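## Task

White is to move: play a single move that checkmates Black. Apart from the squares that move touches, every square must finish with exactly the contents it began with. Each piece on the board has to finish standing upright and wholly within one square, and it must stay that way without the robot holding it.

## Robot and tools

Robot: two arms, left_arm and right_arm, each with a two-finger parallel gripper and a wrist camera (cam_left_wrist, cam_right_wrist, both 504x504 fisheye). Occasionally a held part gets a short external tug.

Frame: a single scene frame with its origin on the table surface midway between the arms. +x points out across the table, +z points up, and left_arm sits on the +y side. The arm names do not correspond to left or right in the images. Positions are in metres, orientations are quaternions written w first (qw, qx, qy, qz). Reported hand positions can be somewhat off, especially when an arm reaches far.

Gripper geometry: the fingers point along the gripper's +z axis and close along its x axis. The reported position is the point midway between the pads; fingertips extend 17.5 mm past it. A pure rotation pivots about that point, which lies 25 mm from the last joint's axis toward the gripper's -y. A flat block projects roughly 9 cm toward -y from that axis and rotates with the gripper, so watch its clearance near pieces.

The row (used by execute_actions and move): exactly 20 numbers covering both arms, even if one arm stays still. Order: left_arm x, y, z, qw, qx, qy, qz, gripper position, force_limit, speed, then the same ten for right_arm. The first seven of each half are an absolute pose target for that gripper in the scene frame, not an offset. The last three of each half lie in [-1, 1]. position: +1 fully open (50 mm gap), about -0.65 pads touching, -1 to grip (close until blocked). force_limit: -1 about 20 N per pad, 0 about 102 N, +1 about 185 N (actual may exceed by up to ~17 %). speed: -1 is 20 mm/s, 0 is 85 mm/s, +1 is 150 mm/s of gap change. A 0 in these slots is a real command, so to leave a gripper unchanged repeat its previous three values. For an arm meant to stay put, resend its whole last reported pose and gripper numbers every call. To hold orientation, send the same quaternion each time rather than copying a drifted reported one.

execute_actions: argument actions, a list with zero or one item; optional pictures (boolean). Empty list returns the current state. An action item has rows (1 to 15 rows of 20 numbers) and steps (at most 15, default 15); each step is 1/30 s, one row per step, last row repeated if short. An item with only steps (up to 300) is a wait counted from the previous result. A call is rejected, sending nothing, if any target lies more than 0.6 m from that arm's last reported position along any gripper axis. Each step the commanded pose is clipped to within 70 mm and 16 degrees of the measured pose; after the last step the arm only continues to that clipped pose, so check the result and send the remainder. Position takes priority over orientation when both cannot be met.

move: target (one 20-number row as above, absolute poses) and speed in m/s (0.002 to 0.5, default 0.25; rotation up to twice that in rad/s). Both grippers travel straight lines that finish together, lasting 0.5 to 10 s; longer paths are cut at 10 s. Gripper numbers apply at the start. No collision avoidance, including between arms. Grippers lag and may overshoot speed near full extension. Its result adds a move: line with the ending (done, off_target, moving, held, fault), any limits (paced = pose clipped; held = steps blocked, after which the arm may lurch fast) and each gripper's distance from its target.

wait: seconds (0 to 10); robot receives nothing new.

zoom_image: camera (cam_left_wrist or cam_right_wrist) and region [x0, y0, x1, y1] in pixels, origin top-left, at most 504 by 504.

finished_scene: scene (1 or 2).

Result lines: the state line gives each arm's pose and linear/angular velocities. pose unreachable means the clearance check altered or blocked that arm's command; HELD marks steps where it happened. Hand target shows what the controller is now driving toward. object_status: 0 moving, 1 stopped while opening, 2 stopped while closing (a grip), 3 reached the requested position or pads met (usually nothing held). Opening in mm is about (250 - position_measured) x 0.202. Flange force is an approximate external force on the gripper including held weight; "no reading" means unavailable. MOTOR HOT warns of heating; OVER-TEMPERATURE FAULT means brakes until cooled.

Gripping: send -1 and keep sending it; confirm object_status 2. Any new position number resets status to 0. Fingers stay put until position changes by at least 0.01; only then do new force_limit or speed values apply, so open first to regrip more gently. Fingers re-close on their own if grip is lost, except after a grip made with force_limit -1.

Avoid: joint torque beyond load limits (waist and shoulder 309, elbow 145, wrist joints 40.9 N m, held weight included) or any external force of 144 N causes a 10 s stop of that arm. Arms are stiff, so aiming even slightly below a contact surface can fault; approach slowly. Do not let the arms collide, do not drop or knock pieces over, and never push anything off the table. Joint ranges: elbow -2.792 to 2.792 rad, others -6.283 to 6.283 rad.

Each tool is called after "Request:" as name(argument=value, ...) on one line, values as JSON.

## Session

Request:
execute_actions(actions=[])

Scene clock: 0.00 s of 4000.00 s.
left_arm: end_effector_position=(+0.7344, -0.0595, +0.1356) position_measured=3 object_status=3 end_effector_quat_wxyz=(+0.098, +0.959, +0.266, -0.017) end_effector_velocity=(-0.000, +0.000, -0.001) end_effector_angular_velocity=(+0.001, +0.002, +0.000) | right_arm: end_effector_position=(+0.5632, -0.5985, +0.3538) position_measured=3 object_status=3 end_effector_quat_wxyz=(+0.124, +0.897, -0.424, -0.030) end_effector_velocity=(+0.001, -0.000, -0.000) end_effector_angular_velocity=(-0.000, -0.001, +0.000)
Joint positions: left_arm=[-0.599  0.511  1.535 -0.179  0.969  0.484] | right_arm=[-0.164  0.152  1.619 -0.193  1.539  2.506]
Joint velocities: left_arm=[-0.     0.001 -0.    -0.     0.001 -0.   ] | right_arm=[-0.     0.001 -0.    -0.    -0.002 -0.   ]
Flange force (N, the push that the arm receives, along the gripper's own x y z axes): no reading
Hand target (left_arm): +0.734, -0.059, +0.136; +0.098, +0.959, +0.266, -0.017
Hand target (right_arm): +0.563, -0.598, +0.354; +0.124, +0.897, -0.424, -0.030

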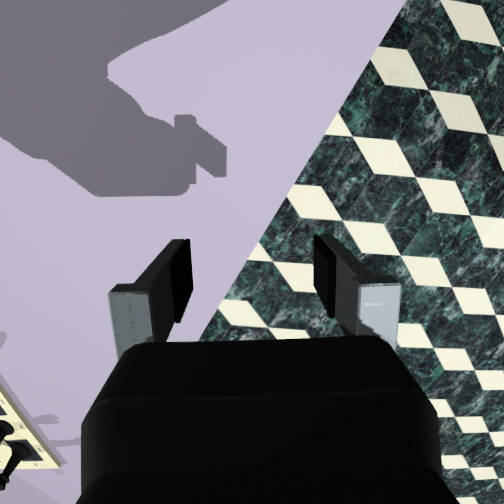

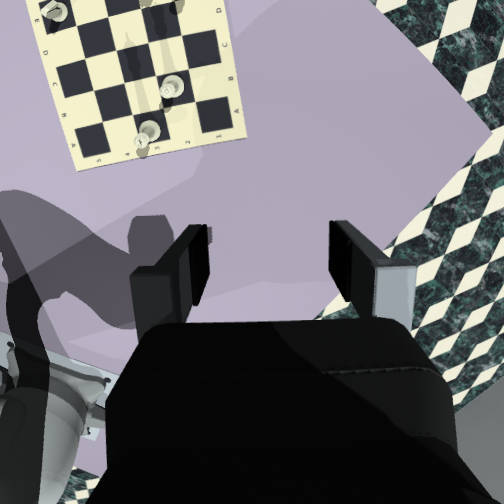

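Request:
move(target=[0.5,0.3,0.35,0.098,0.959,0.266,-0.017,1,0,0,0.58,-0.42,0.45,0,1,0,0,1,0,0])

Scene clock: 13.37 s of 4000.00 s.
left_arm: end_effector_position=(+0.4993, +0.3001, +0.3493) position_measured=3 object_status=3 end_effector_quat_wxyz=(+0.098, +0.959, +0.266, -0.017) end_effector_velocity=(+0.000, +0.000, +0.001) end_effector_angular_velocity=(-0.000, -0.001, +0.000) | right_arm: end_effector_position=(+0.5796, -0.4199, +0.4500) position_measured=3 object_status=3 end_effector_quat_wxyz=(+0.000, +1.000, +0.000, -0.000) end_effector_velocity=(+0.000, +0.000, -0.000) end_effector_angular_velocity=(-0.000, -0.000, +0.000)
Joint positions: left_arm=[-0.246 -0.181  1.951 -0.19   1.301  0.789] | right_arm=[ 0.007  0.143  1.45  -0.     1.549  1.77 ]
Joint velocities: left_arm=[ 0.001 -0.001 -0.001 -0.     0.002  0.   ] | right_arm=[ 0.  0. -0. -0. -0.  0.]
Flange force (N, the push that the arm receives, along the gripper's own x y z axes): left_arm=[-6.9 -3.3 -0.4] | right_arm=[2.4 -2.7 -2.4]
Hand target (left_arm): +0.499, +0.300, +0.349; +0.098, +0.959, +0.266, -0.017
Hand target (right_arm): +0.580, -0.420, +0.450; +0.000, +1.000, +0.000, -0.000
Off the commanded pose (left_arm): 0.001 m, 0 deg.
Off the commanded pose (right_arm): 0.000 m, 0 deg.
After step 90, 8.07 s passed at rest.
move: done

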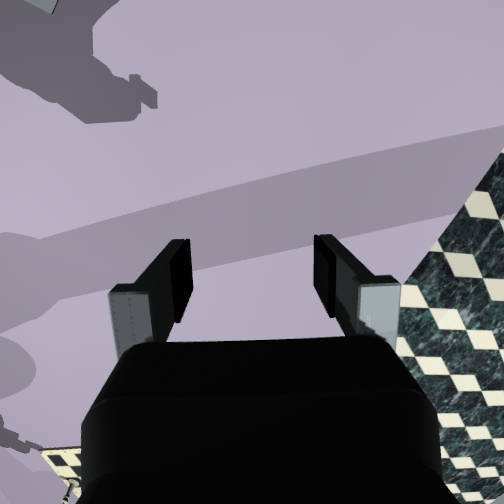

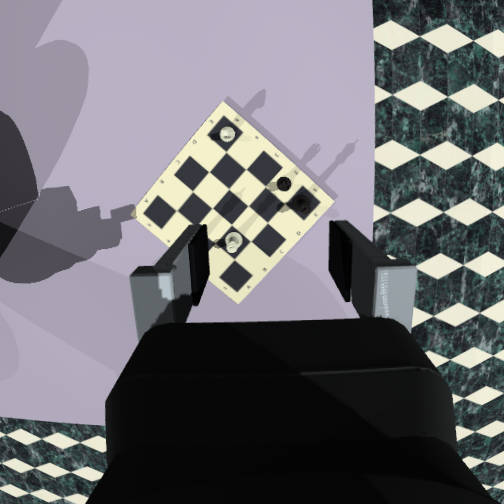

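Request:
move(target=[0.5,0.3,0.35,0.098,0.959,0.266,-0.017,1,0,0,0.55,-0.52,0.33,0,1,0,0,1,0,0])

Request:
zoom_image(camera="cam_right_wrist", region=[100,0,400,300])

Scene clock: 19.03 s of 4000.00 s.
left_arm: end_effector_position=(+0.5000, +0.3000, +0.3500) position_measured=3 object_status=3 end_effector_quat_wxyz=(+0.098, +0.959, +0.266, -0.017) end_effector_velocity=(-0.000, +0.001, +0.001) end_effector_angular_velocity=(+0.000, +0.002, +0.000) | right_arm: end_effector_position=(+0.5503, -0.5201, +0.3301) position_measured=3 object_status=3 end_effector_quat_wxyz=(-0.000, +1.000, -0.000, +0.000) end_effector_velocity=(+0.000, -0.000, -0.001) end_effector_angular_velocity=(+0.001, +0.001, +0.000)
Joint positions: left_arm=[-0.246 -0.18   1.949 -0.192  1.302  0.79 ] | right_arm=[-0.147  0.094  1.722  0.     1.325  1.616]
Joint velocities: left_arm=[ 0.001 -0.    -0.002  0.     0.004  0.   ] | right_arm=[-0.001  0.001  0.001  0.001 -0.001 -0.001]
Flange force (N, the push that the arm receives, along the gripper's own x y z axes): left_arm=[-4.4 -0.1 0.2] | right_arm=[-2.6 -2.3 -1.6]
Hand target (left_arm): +0.500, +0.300, +0.350; +0.098, +0.959, +0.266, -0.017
Hand target (right_arm): +0.550, -0.520, +0.330; -0.000, +1.000, -0.000, +0.000
Off the commanded pose (left_arm): 0.000 m, 0 deg.
Off the commanded pose (right_arm): 0.000 m, 0 deg.
After step 90, 1.63 s passed at rest.
move: done

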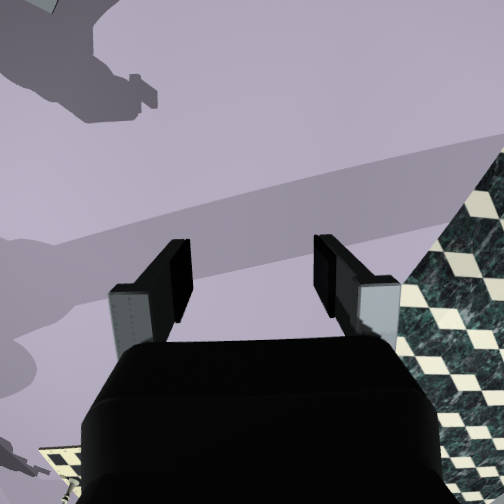

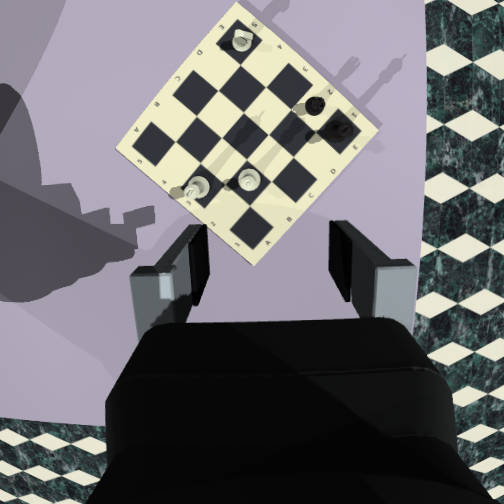

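Region (100, 0, 400, 300) of cam_right_wrist's 504x504 image, scaled by 1.680, with more detail than that image has.

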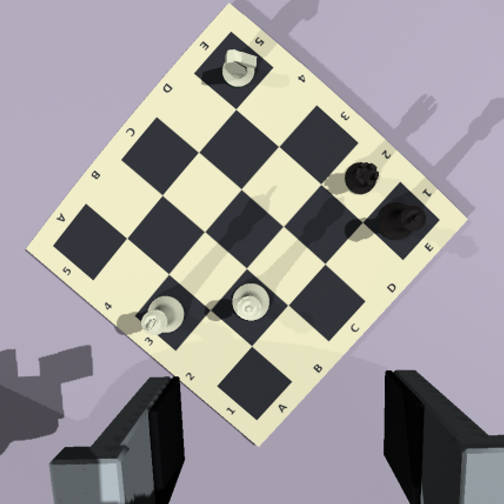

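Request:
move(target=[0.5,0.3,0.35,0.098,0.959,0.266,-0.017,1,0,0,0.545,-0.53,0.16,0,0.930,-0.367,0,1,0,0])

Scene clock: 60.80 s of 4000.00 s.
left_arm: end_effector_position=(+0.5000, +0.3000, +0.3500) position_measured=3 object_status=3 end_effector_quat_wxyz=(+0.098, +0.959, +0.266, -0.017) end_effector_velocity=(+0.000, -0.001, +0.000) end_effector_angular_velocity=(-0.001, +0.001, -0.000) | right_arm: end_effector_position=(+0.5451, -0.5301, +0.1599) position_measured=3 object_status=3 end_effector_quat_wxyz=(+0.000, +0.930, -0.367, +0.000) end_effector_velocity=(-0.000, -0.000, -0.000) end_effector_angular_velocity=(-0.000, +0.001, -0.002)
Joint positions: left_arm=[-0.246 -0.18   1.949 -0.192  1.302  0.79 ] | right_arm=[-0.151  0.171  1.965 -0.     1.005  2.365]
Joint velocities: left_arm=[-0.001  0.001 -0.001 -0.001  0.    -0.   ] | right_arm=[-0.     0.001  0.    -0.     0.     0.001]
Flange force (N, the push that the arm receives, along the gripper's own x y z axes): left_arm=[-0.4 -2.1 -2.6] | right_arm=[0.3 -0.5 -2.1]
Hand target (left_arm): +0.500, +0.300, +0.350; +0.098, +0.959, +0.266, -0.017
Hand target (right_arm): +0.545, -0.530, +0.160; +0.000, +0.930, -0.367, +0.000
Off the commanded pose (left_arm): 0.000 m, 0 deg.
Off the commanded pose (right_arm): 0.000 m, 0 deg.
After step 90, 36.90 s passed at rest.
move: done

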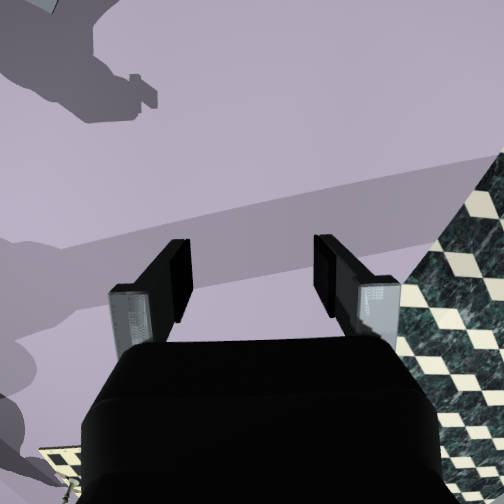

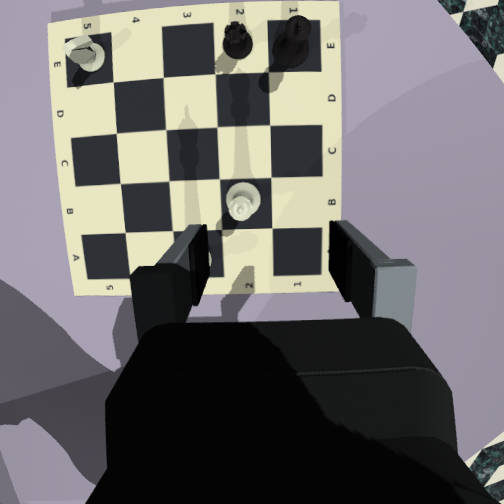

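Request:
move(target=[0.5,0.3,0.35,0.098,0.959,0.266,-0.017,1,0,0,0.531,-0.517,0.105,0,0.930,-0.367,0,1,0,0], speed=0.1)

Request:
zoom_image(camera="cam_right_wrist", region=[150,100,390,340])

Scene clock: 74.17 s of 4000.00 s.
left_arm: end_effector_position=(+0.5000, +0.3000, +0.3500) position_measured=3 object_status=3 end_effector_quat_wxyz=(+0.098, +0.959, +0.266, -0.017) end_effector_velocity=(+0.000, -0.001, +0.000) end_effector_angular_velocity=(-0.001, -0.000, -0.001) | right_arm: end_effector_position=(+0.5310, -0.5170, +0.1050) position_measured=3 object_status=3 end_effector_quat_wxyz=(+0.000, +0.930, -0.367, +0.000) end_effector_velocity=(-0.000, +0.000, +0.000) end_effector_angular_velocity=(+0.000, -0.000, -0.001)
Joint positions: left_arm=[-0.246 -0.18   1.949 -0.192  1.302  0.79 ] | right_arm=[-0.127  0.21   2.037 -0.     0.894  2.388]
Joint velocities: left_arm=[-0.001  0.001 -0.001 -0.001  0.     0.   ] | right_arm=[ 0.    -0.001  0.     0.     0.     0.001]
Flange force (N, the push that the arm receives, along the gripper's own x y z axes): left_arm=[-1.7 -2.1 -2.9] | right_arm=[0.4 -1.0 -1.3]
Hand target (left_arm): +0.500, +0.300, +0.350; +0.098, +0.959, +0.266, -0.017
Hand target (right_arm): +0.531, -0.517, +0.105; +0.000, +0.930, -0.367, +0.000
Off the commanded pose (left_arm): 0.000 m, 0 deg.
Off the commanded pose (right_arm): 0.000 m, 0 deg.
After step 90, 9.47 s passed at rest.
move: done

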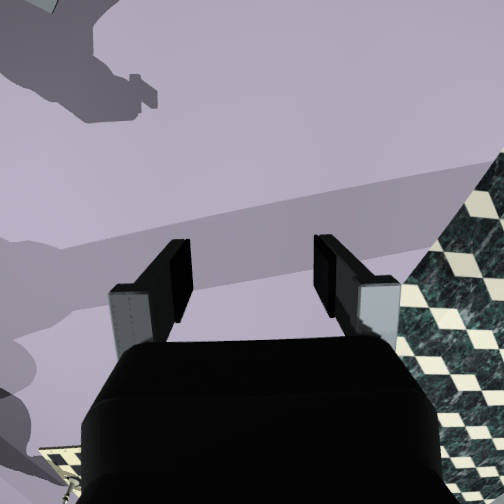

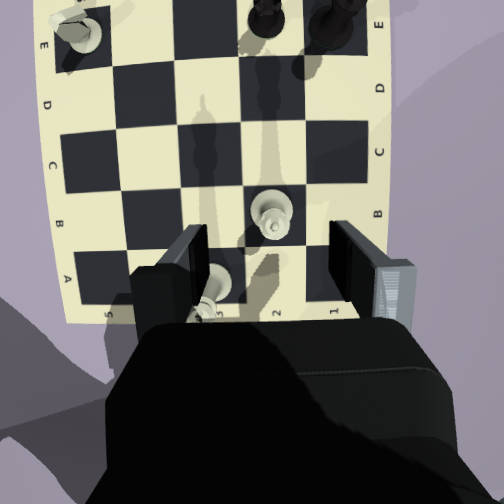

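Region (150, 100, 390, 340) of cam_right_wrist's 504x504 image, scaled by 2.100, with more detail than that image has.

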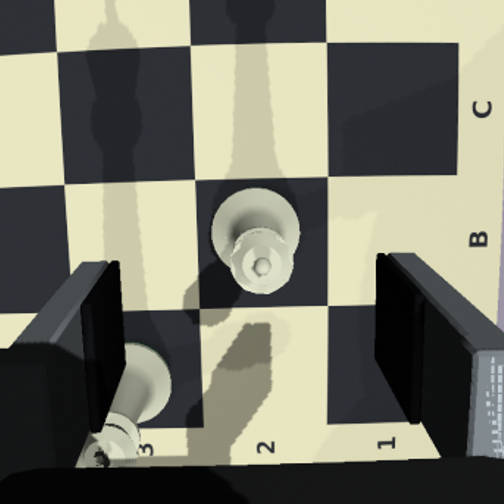

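Request:
move(target=[0.5,0.3,0.35,0.098,0.959,0.266,-0.017,1,0,0,0.5325,-0.5185,0.075,0,0.930,-0.367,0,0.6,0,0], speed=0.05)

Request:
zoom_image(camera="cam_right_wrist", region=[150,100,390,340])

Scene clock: 84.97 s of 4000.00 s.
left_arm: end_effector_position=(+0.5000, +0.3000, +0.3500) position_measured=3 object_status=3 end_effector_quat_wxyz=(+0.098, +0.959, +0.266, -0.017) end_effector_velocity=(-0.000, -0.000, -0.000) end_effector_angular_velocity=(-0.000, +0.001, -0.001) | right_arm: end_effector_position=(+0.5325, -0.5185, +0.0750) position_measured=63 object_status=3 end_effector_quat_wxyz=(+0.000, +0.930, -0.367, +0.000) end_effector_velocity=(-0.000, -0.000, -0.000) end_effector_angular_velocity=(+0.000, +0.002, -0.001)
Joint positions: left_arm=[-0.246 -0.18   1.949 -0.192  1.302  0.79 ] | right_arm=[-0.129  0.247  2.058 -0.     0.836  2.385]
Joint velocities: left_arm=[-0.001  0.001  0.    -0.001  0.     0.   ] | right_arm=[-0.     0.001  0.     0.001  0.001  0.   ]
Flange force (N, the push that the arm receives, along the gripper's own x y z axes): left_arm=[-2.4 -4.4 -0.6] | right_arm=[0.9 0.0 -2.1]
Hand target (left_arm): +0.500, +0.300, +0.350; +0.098, +0.959, +0.266, -0.017
Hand target (right_arm): +0.533, -0.519, +0.075; +0.000, +0.930, -0.367, +0.000
Off the commanded pose (left_arm): 0.000 m, 0 deg.
Off the commanded pose (right_arm): 0.000 m, 0 deg.
After step 90, 6.93 s passed at rest.
move: done

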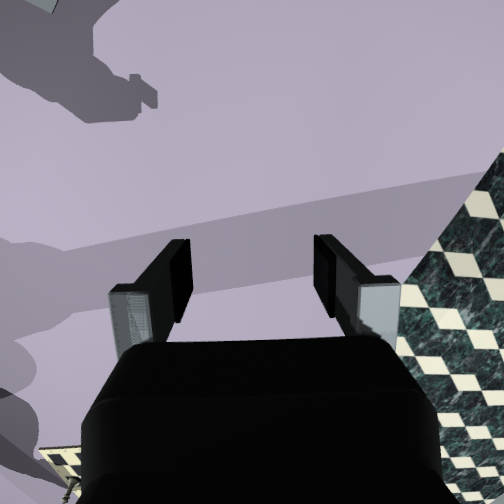

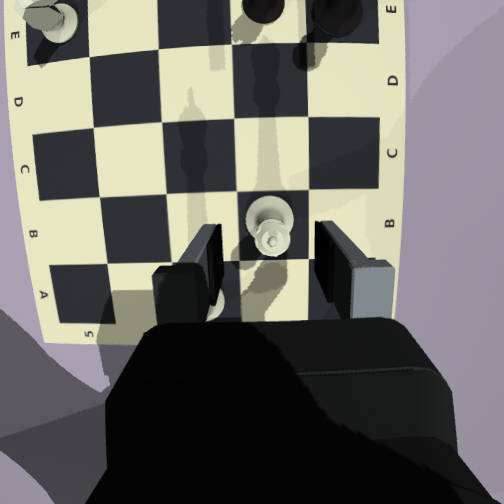

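Region (150, 100, 390, 340) of cam_right_wrist's 504x504 image, scaled by 2.100, with more detail than that image has.

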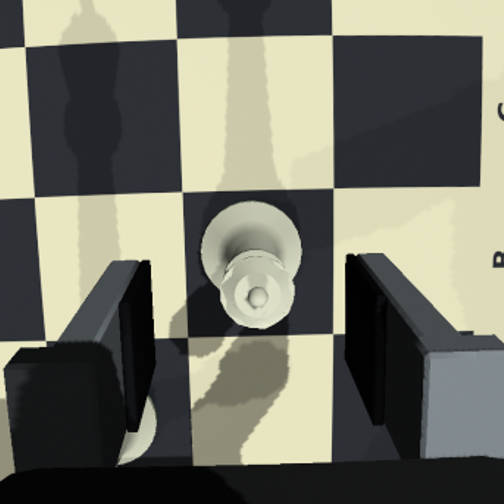

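Request:
move(target=[0.5,0.3,0.35,0.098,0.959,0.266,-0.017,1,0,0,0.5352,-0.5178,0.052,0,0.930,-0.367,0,0.3,0,0], speed=0.03)

Request:
zoom_image(camera="cam_right_wrist", region=[150,100,390,340])

Scene clock: 104.20 s of 4000.00 s.
left_arm: end_effector_position=(+0.5000, +0.3000, +0.3500) position_measured=3 object_status=3 end_effector_quat_wxyz=(+0.098, +0.959, +0.266, -0.017) end_effector_velocity=(+0.001, +0.000, +0.000) end_effector_angular_velocity=(-0.000, -0.001, +0.002) | right_arm: end_effector_position=(+0.5352, -0.5178, +0.0520) position_measured=107 object_status=3 end_effector_quat_wxyz=(+0.000, +0.930, -0.367, +0.000) end_effector_velocity=(+0.000, +0.000, +0.000) end_effector_angular_velocity=(+0.000, -0.001, +0.001)
Joint positions: left_arm=[-0.246 -0.18   1.949 -0.192  1.302  0.79 ] | right_arm=[-0.128  0.28   2.069 -0.     0.793  2.386]
Joint velocities: left_arm=[ 0.001  0.    -0.001  0.    -0.001 -0.   ] | right_arm=[ 0.    -0.    -0.     0.    -0.001 -0.001]
Flange force (N, the push that the arm receives, along the gripper's own x y z axes): left_arm=[0.4 -2.3 -0.3] | right_arm=[2.3 0.3 -0.8]
Hand target (left_arm): +0.500, +0.300, +0.350; +0.098, +0.959, +0.266, -0.017
Hand target (right_arm): +0.535, -0.518, +0.052; +0.000, +0.930, -0.367, +0.000
Off the commanded pose (left_arm): 0.000 m, 0 deg.
Off the commanded pose (right_arm): 0.000 m, 0 deg.
After step 90, 15.20 s passed at rest.
move: done

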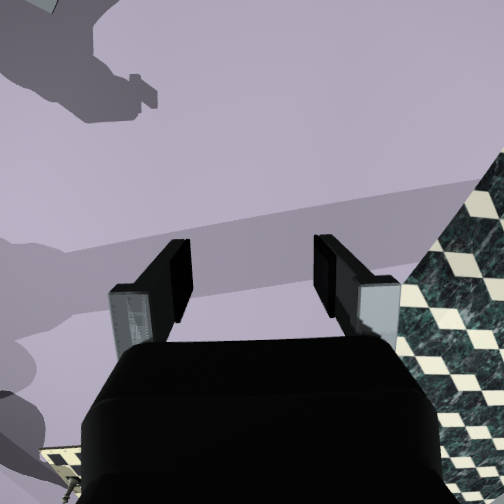

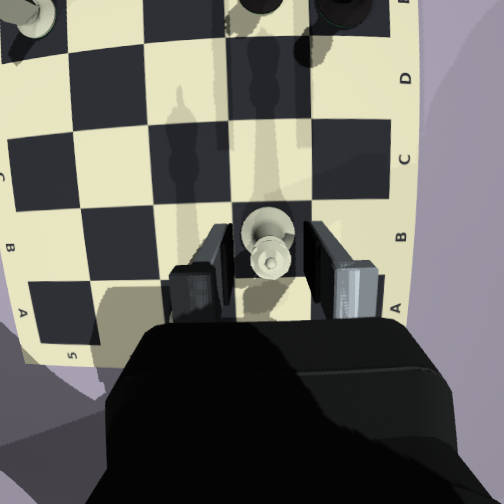

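Region (150, 100, 390, 340) of cam_right_wrist's 504x504 image, scaled by 2.100, with more detail than that image has.

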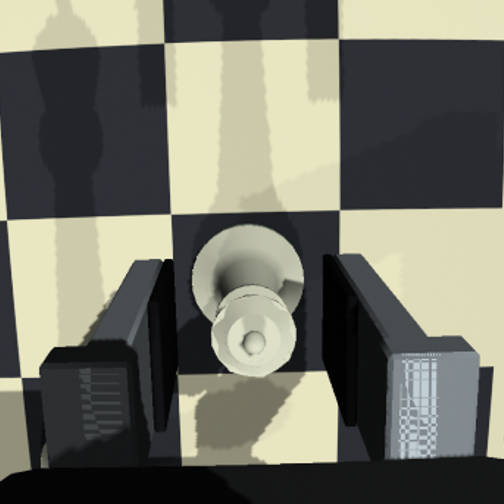

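Request:
move(target=[0.5,0.3,0.35,0.098,0.959,0.266,-0.017,1,0,0,0.5352,-0.5178,0.052,0,0.930,-0.367,0,-1,-0.5,-0.7])

Request:
move(target=[0.5,0.3,0.35,0.098,0.959,0.266,-0.017,1,0,0,0.5352,-0.5178,0.064,0,0.930,-0.367,0,-1,-0.5,-0.7], speed=0.03)

Request:
move(target=[0.5,0.3,0.35,0.098,0.959,0.266,-0.017,1,0,0,0.5883,-0.5195,0.060,0,0.930,-0.367,0,-1,-0.5,-0.7], speed=0.06)

Request:
zoom_image(camera="cam_right_wrist", region=[150,100,390,340])

Scene clock: 115.23 s of 4000.00 s.
left_arm: end_effector_position=(+0.5000, +0.3000, +0.3500) position_measured=3 object_status=3 end_effector_quat_wxyz=(+0.098, +0.959, +0.266, -0.017) end_effector_velocity=(+0.000, -0.000, -0.000) end_effector_angular_velocity=(-0.001, -0.001, -0.000) | right_arm: end_effector_position=(+0.5352, -0.5178, +0.0520) position_measured=187 object_status=2 end_effector_quat_wxyz=(+0.000, +0.930, -0.367, +0.000) end_effector_velocity=(-0.001, +0.000, -0.000) end_effector_angular_velocity=(-0.000, +0.002, +0.001)
Joint positions: left_arm=[-0.246 -0.18   1.949 -0.192  1.302  0.79 ] | right_arm=[-0.128  0.28   2.069 -0.     0.793  2.386]
Joint velocities: left_arm=[-0.     0.    -0.    -0.    -0.001  0.   ] | right_arm=[ 0.001  0.     0.001 -0.     0.001 -0.   ]
Flange force (N, the push that the arm receives, along the gripper's own x y z axes): left_arm=[-2.2 -0.2 -0.2] | right_arm=[0.7 -1.1 -1.5]
Hand target (left_arm): +0.500, +0.300, +0.350; +0.098, +0.959, +0.266, -0.017
Hand target (right_arm): +0.535, -0.518, +0.052; -0.000, +0.930, -0.367, +0.000
Off the commanded pose (left_arm): 0.000 m, 0 deg.
Off the commanded pose (right_arm): 0.000 m, 0 deg.
After step 90, 7.33 s passed at rest.
move: done

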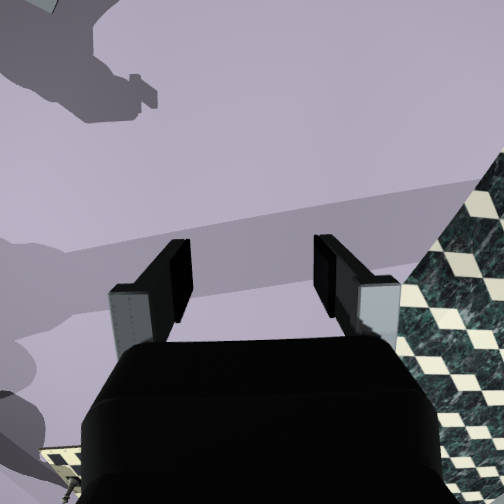

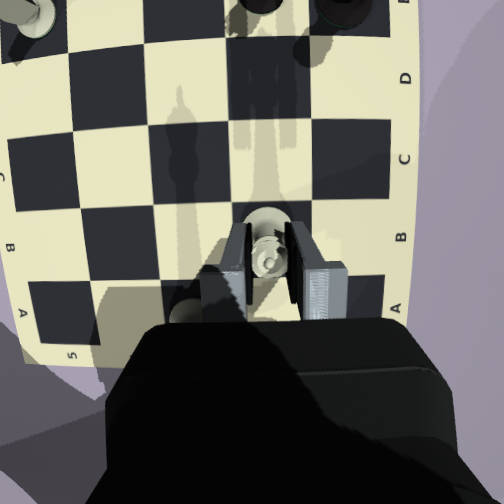

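Scene clock: 115.93 s of 4000.00 s.
left_arm: end_effector_position=(+0.5000, +0.3000, +0.3500) position_measured=3 object_status=3 end_effector_quat_wxyz=(+0.098, +0.959, +0.266, -0.017) end_effector_velocity=(-0.001, +0.000, -0.000) end_effector_angular_velocity=(+0.002, +0.002, -0.002) | right_arm: end_effector_position=(+0.5352, -0.5178, +0.0640) position_measured=187 object_status=2 end_effector_quat_wxyz=(-0.000, +0.930, -0.367, -0.000) end_effector_velocity=(+0.001, +0.000, +0.001) end_effector_angular_velocity=(+0.000, -0.002, +0.001)
Joint positions: left_arm=[-0.246 -0.18   1.949 -0.192  1.302  0.79 ] | right_arm=[-0.128  0.265  2.061  0.     0.816  2.386]
Joint velocities: left_arm=[-0.001 -0.001  0.     0.002  0.003  0.   ] | right_arm=[ 0.    -0.001 -0.001  0.    -0.    -0.001]
Flange force (N, the push that the arm receives, along the gripper's own x y z axes): left_arm=[4.0 -0.7 -0.2] | right_arm=[-0.9 -0.2 -3.2]
Hand target (left_arm): +0.500, +0.300, +0.350; +0.098, +0.959, +0.266, -0.017
Hand target (right_arm): +0.535, -0.518, +0.064; -0.000, +0.930, -0.367, -0.000
Off the commanded pose (left_arm): 0.000 m, 0 deg.
Off the commanded pose (right_arm): 0.000 m, 0 deg.
move: done

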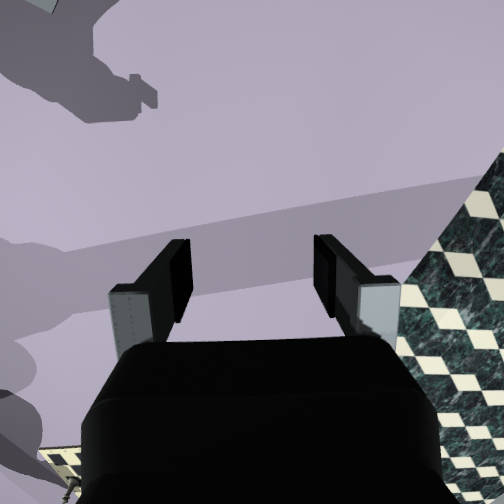

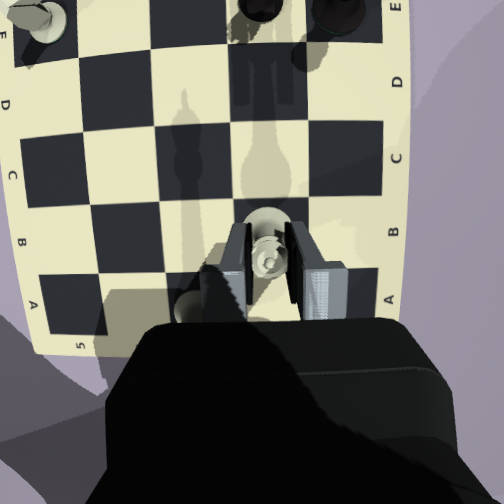

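Scene clock: 117.10 s of 4000.00 s.
left_arm: end_effector_position=(+0.5000, +0.3000, +0.3500) position_measured=3 object_status=3 end_effector_quat_wxyz=(+0.098, +0.959, +0.266, -0.017) end_effector_velocity=(-0.001, +0.000, -0.001) end_effector_angular_velocity=(+0.001, +0.004, -0.000) | right_arm: end_effector_position=(+0.5883, -0.5194, +0.0599) position_measured=187 object_status=2 end_effector_quat_wxyz=(-0.000, +0.930, -0.367, -0.000) end_effector_velocity=(+0.001, -0.000, +0.000) end_effector_angular_velocity=(-0.000, -0.001, -0.000)
Joint positions: left_arm=[-0.246 -0.18   1.949 -0.192  1.302  0.79 ] | right_arm=[-0.136  0.339  1.964  0.     0.839  2.378]
Joint velocities: left_arm=[0.    0.    0.001 0.    0.003 0.   ] | right_arm=[-0.    -0.    -0.001 -0.    -0.     0.   ]
Flange force (N, the push that the arm receives, along the gripper's own x y z axes): left_arm=[0.4 -0.2 -1.4] | right_arm=[0.3 -0.4 -1.6]
Hand target (left_arm): +0.500, +0.300, +0.350; +0.098, +0.959, +0.266, -0.017
Hand target (right_arm): +0.588, -0.519, +0.060; -0.000, +0.930, -0.367, -0.000
Off the commanded pose (left_arm): 0.000 m, 0 deg.
Off the commanded pose (right_arm): 0.000 m, 0 deg.
move: done

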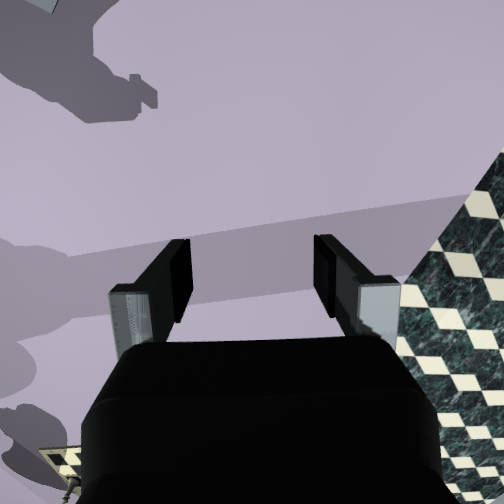

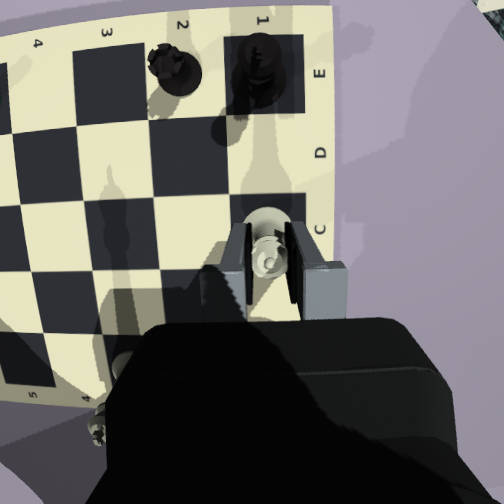

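Region (150, 100, 390, 340) of cam_right_wrist's 504x504 image, scaled by 2.100, with more detail than that image has.

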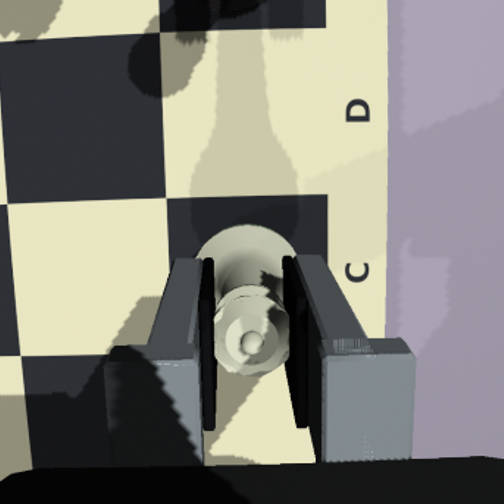

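Centered. Lower.

Request:
move(target=[0.5,0.3,0.35,0.098,0.959,0.266,-0.017,1,0,0,0.5883,-0.5195,0.053,0,0.930,-0.367,0,-1,-0.5,-0.7], speed=0.01)

Request:
move(target=[0.5,0.3,0.35,0.098,0.959,0.266,-0.017,1,0,0,0.5883,-0.5195,0.053,0,0.930,-0.367,0,0.3,-0.5,-0.7])

Request:
move(target=[0.5,0.3,0.35,0.098,0.959,0.266,-0.017,1,0,0,0.5883,-0.5195,0.16,0,0.930,-0.367,0,0.3,-0.5,-0.7], speed=0.1)

Scene clock: 125.20 s of 4000.00 s.
left_arm: end_effector_position=(+0.5000, +0.3000, +0.3500) position_measured=3 object_status=3 end_effector_quat_wxyz=(+0.098, +0.959, +0.266, -0.017) end_effector_velocity=(+0.000, -0.000, +0.000) end_effector_angular_velocity=(-0.000, -0.001, +0.000) | right_arm: end_effector_position=(+0.5883, -0.5195, +0.0530) position_measured=187 object_status=2 end_effector_quat_wxyz=(-0.000, +0.930, -0.367, -0.000) end_effector_velocity=(+0.000, +0.000, -0.001) end_effector_angular_velocity=(+0.001, -0.001, +0.000)
Joint positions: left_arm=[-0.246 -0.18   1.949 -0.192  1.302  0.79 ] | right_arm=[-0.137  0.347  1.968  0.     0.827  2.378]
Joint velocities: left_arm=[ 0. -0. -0. -0. -0. -0.] | right_arm=[ 0.     0.001  0.001  0.001 -0.003 -0.   ]
Flange force (N, the push that the arm receives, along the gripper's own x y z axes): left_arm=[0.7 -2.1 -1.6] | right_arm=[0.4 -1.3 -0.5]
Hand target (left_arm): +0.500, +0.300, +0.350; +0.098, +0.959, +0.266, -0.017
Hand target (right_arm): +0.588, -0.520, +0.053; +0.000, +0.930, -0.367, +0.000
Off the commanded pose (left_arm): 0.000 m, 0 deg.
Off the commanded pose (right_arm): 0.000 m, 0 deg.
After step 90, 4.20 s passed at rest.
move: done

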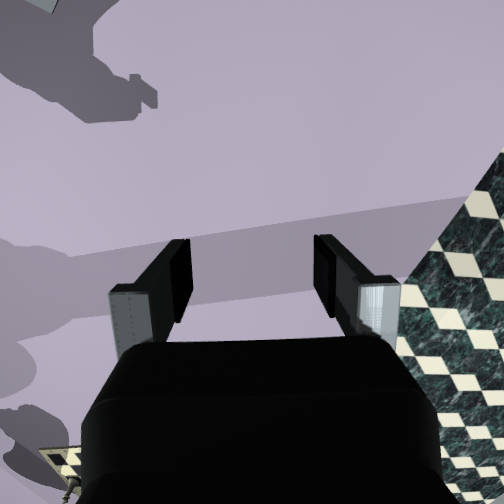

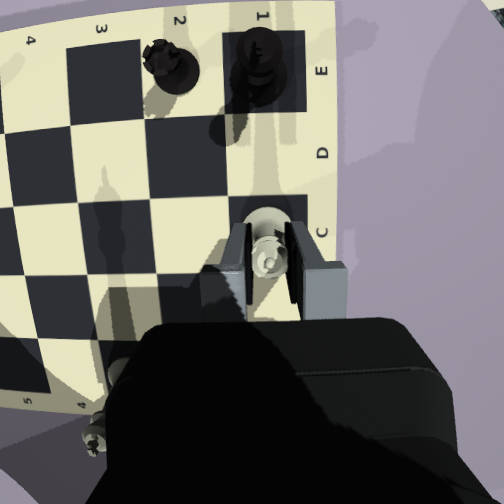

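Scene clock: 125.90 s of 4000.00 s.
left_arm: end_effector_position=(+0.5000, +0.3000, +0.3500) position_measured=3 object_status=3 end_effector_quat_wxyz=(+0.098, +0.959, +0.266, -0.017) end_effector_velocity=(+0.000, -0.001, +0.000) end_effector_angular_velocity=(-0.001, -0.001, -0.000) | right_arm: end_effector_position=(+0.5883, -0.5195, +0.0530) position_measured=107 object_status=3 end_effector_quat_wxyz=(-0.000, +0.930, -0.367, +0.000) end_effector_velocity=(-0.000, -0.000, -0.000) end_effector_angular_velocity=(+0.001, +0.000, -0.001)
Joint positions: left_arm=[-0.246 -0.18   1.949 -0.192  1.302  0.79 ] | right_arm=[-0.137  0.347  1.968 -0.     0.827  2.378]
Joint velocities: left_arm=[-0.001  0.    -0.    -0.001 -0.001  0.   ] | right_arm=[-0.     0.    -0.     0.001  0.     0.   ]
Flange force (N, the push that the arm receives, along the gripper's own x y z axes): left_arm=[-1.0 -3.1 -0.3] | right_arm=[1.3 0.1 -1.8]
Hand target (left_arm): +0.500, +0.300, +0.350; +0.098, +0.959, +0.266, -0.017
Hand target (right_arm): +0.588, -0.520, +0.053; +0.000, +0.930, -0.367, +0.000
Off the commanded pose (left_arm): 0.000 m, 0 deg.
Off the commanded pose (right_arm): 0.000 m, 0 deg.
move: done

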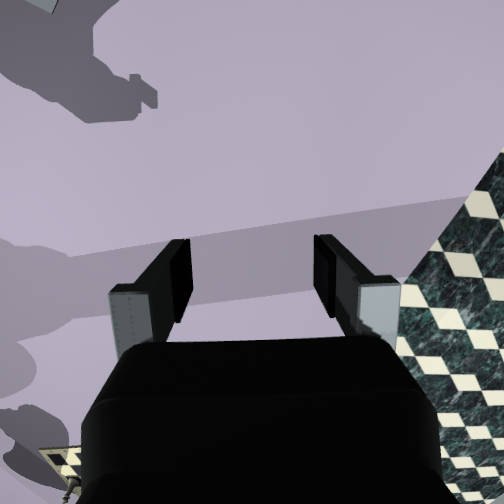

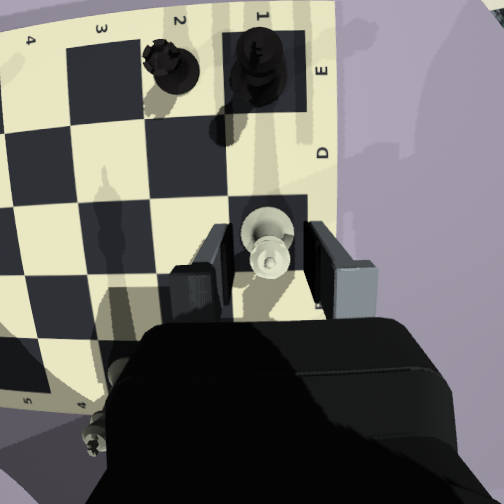

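Scene clock: 127.30 s of 4000.00 s.
left_arm: end_effector_position=(+0.5000, +0.3000, +0.3500) position_measured=3 object_status=3 end_effector_quat_wxyz=(+0.098, +0.959, +0.266, -0.017) end_effector_velocity=(+0.000, -0.000, -0.000) end_effector_angular_velocity=(+0.000, -0.000, -0.000) | right_arm: end_effector_position=(+0.5883, -0.5195, +0.1601) position_measured=107 object_status=3 end_effector_quat_wxyz=(-0.000, +0.930, -0.367, -0.000) end_effector_velocity=(+0.000, -0.000, -0.000) end_effector_angular_velocity=(-0.000, +0.001, +0.001)
Joint positions: left_arm=[-0.246 -0.18   1.949 -0.192  1.302  0.79 ] | right_arm=[-0.137  0.236  1.883  0.     1.023  2.378]
Joint velocities: left_arm=[-0.     0.     0.     0.    -0.001 -0.   ] | right_arm=[-0.     0.001 -0.001 -0.     0.    -0.001]
Flange force (N, the push that the arm receives, along the gripper's own x y z axes): left_arm=[-2.4 0.6 1.1] | right_arm=[0.5 0.7 -1.2]
Hand target (left_arm): +0.500, +0.300, +0.350; +0.098, +0.959, +0.266, -0.017
Hand target (right_arm): +0.588, -0.519, +0.160; -0.000, +0.930, -0.367, -0.000
Off the commanded pose (left_arm): 0.000 m, 0 deg.
Off the commanded pose (right_arm): 0.000 m, 0 deg.
move: done

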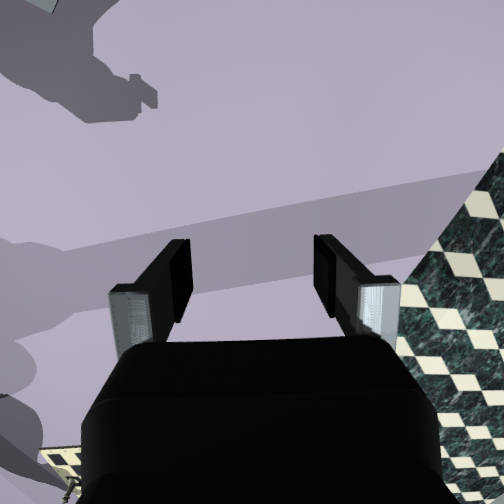

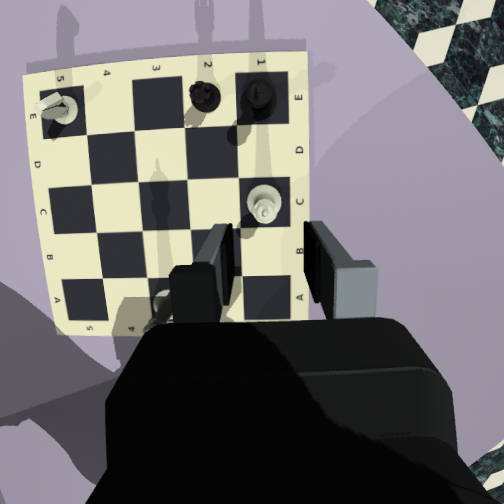

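Request:
finished_scene(scene=1)

The scene is finished: the task was done.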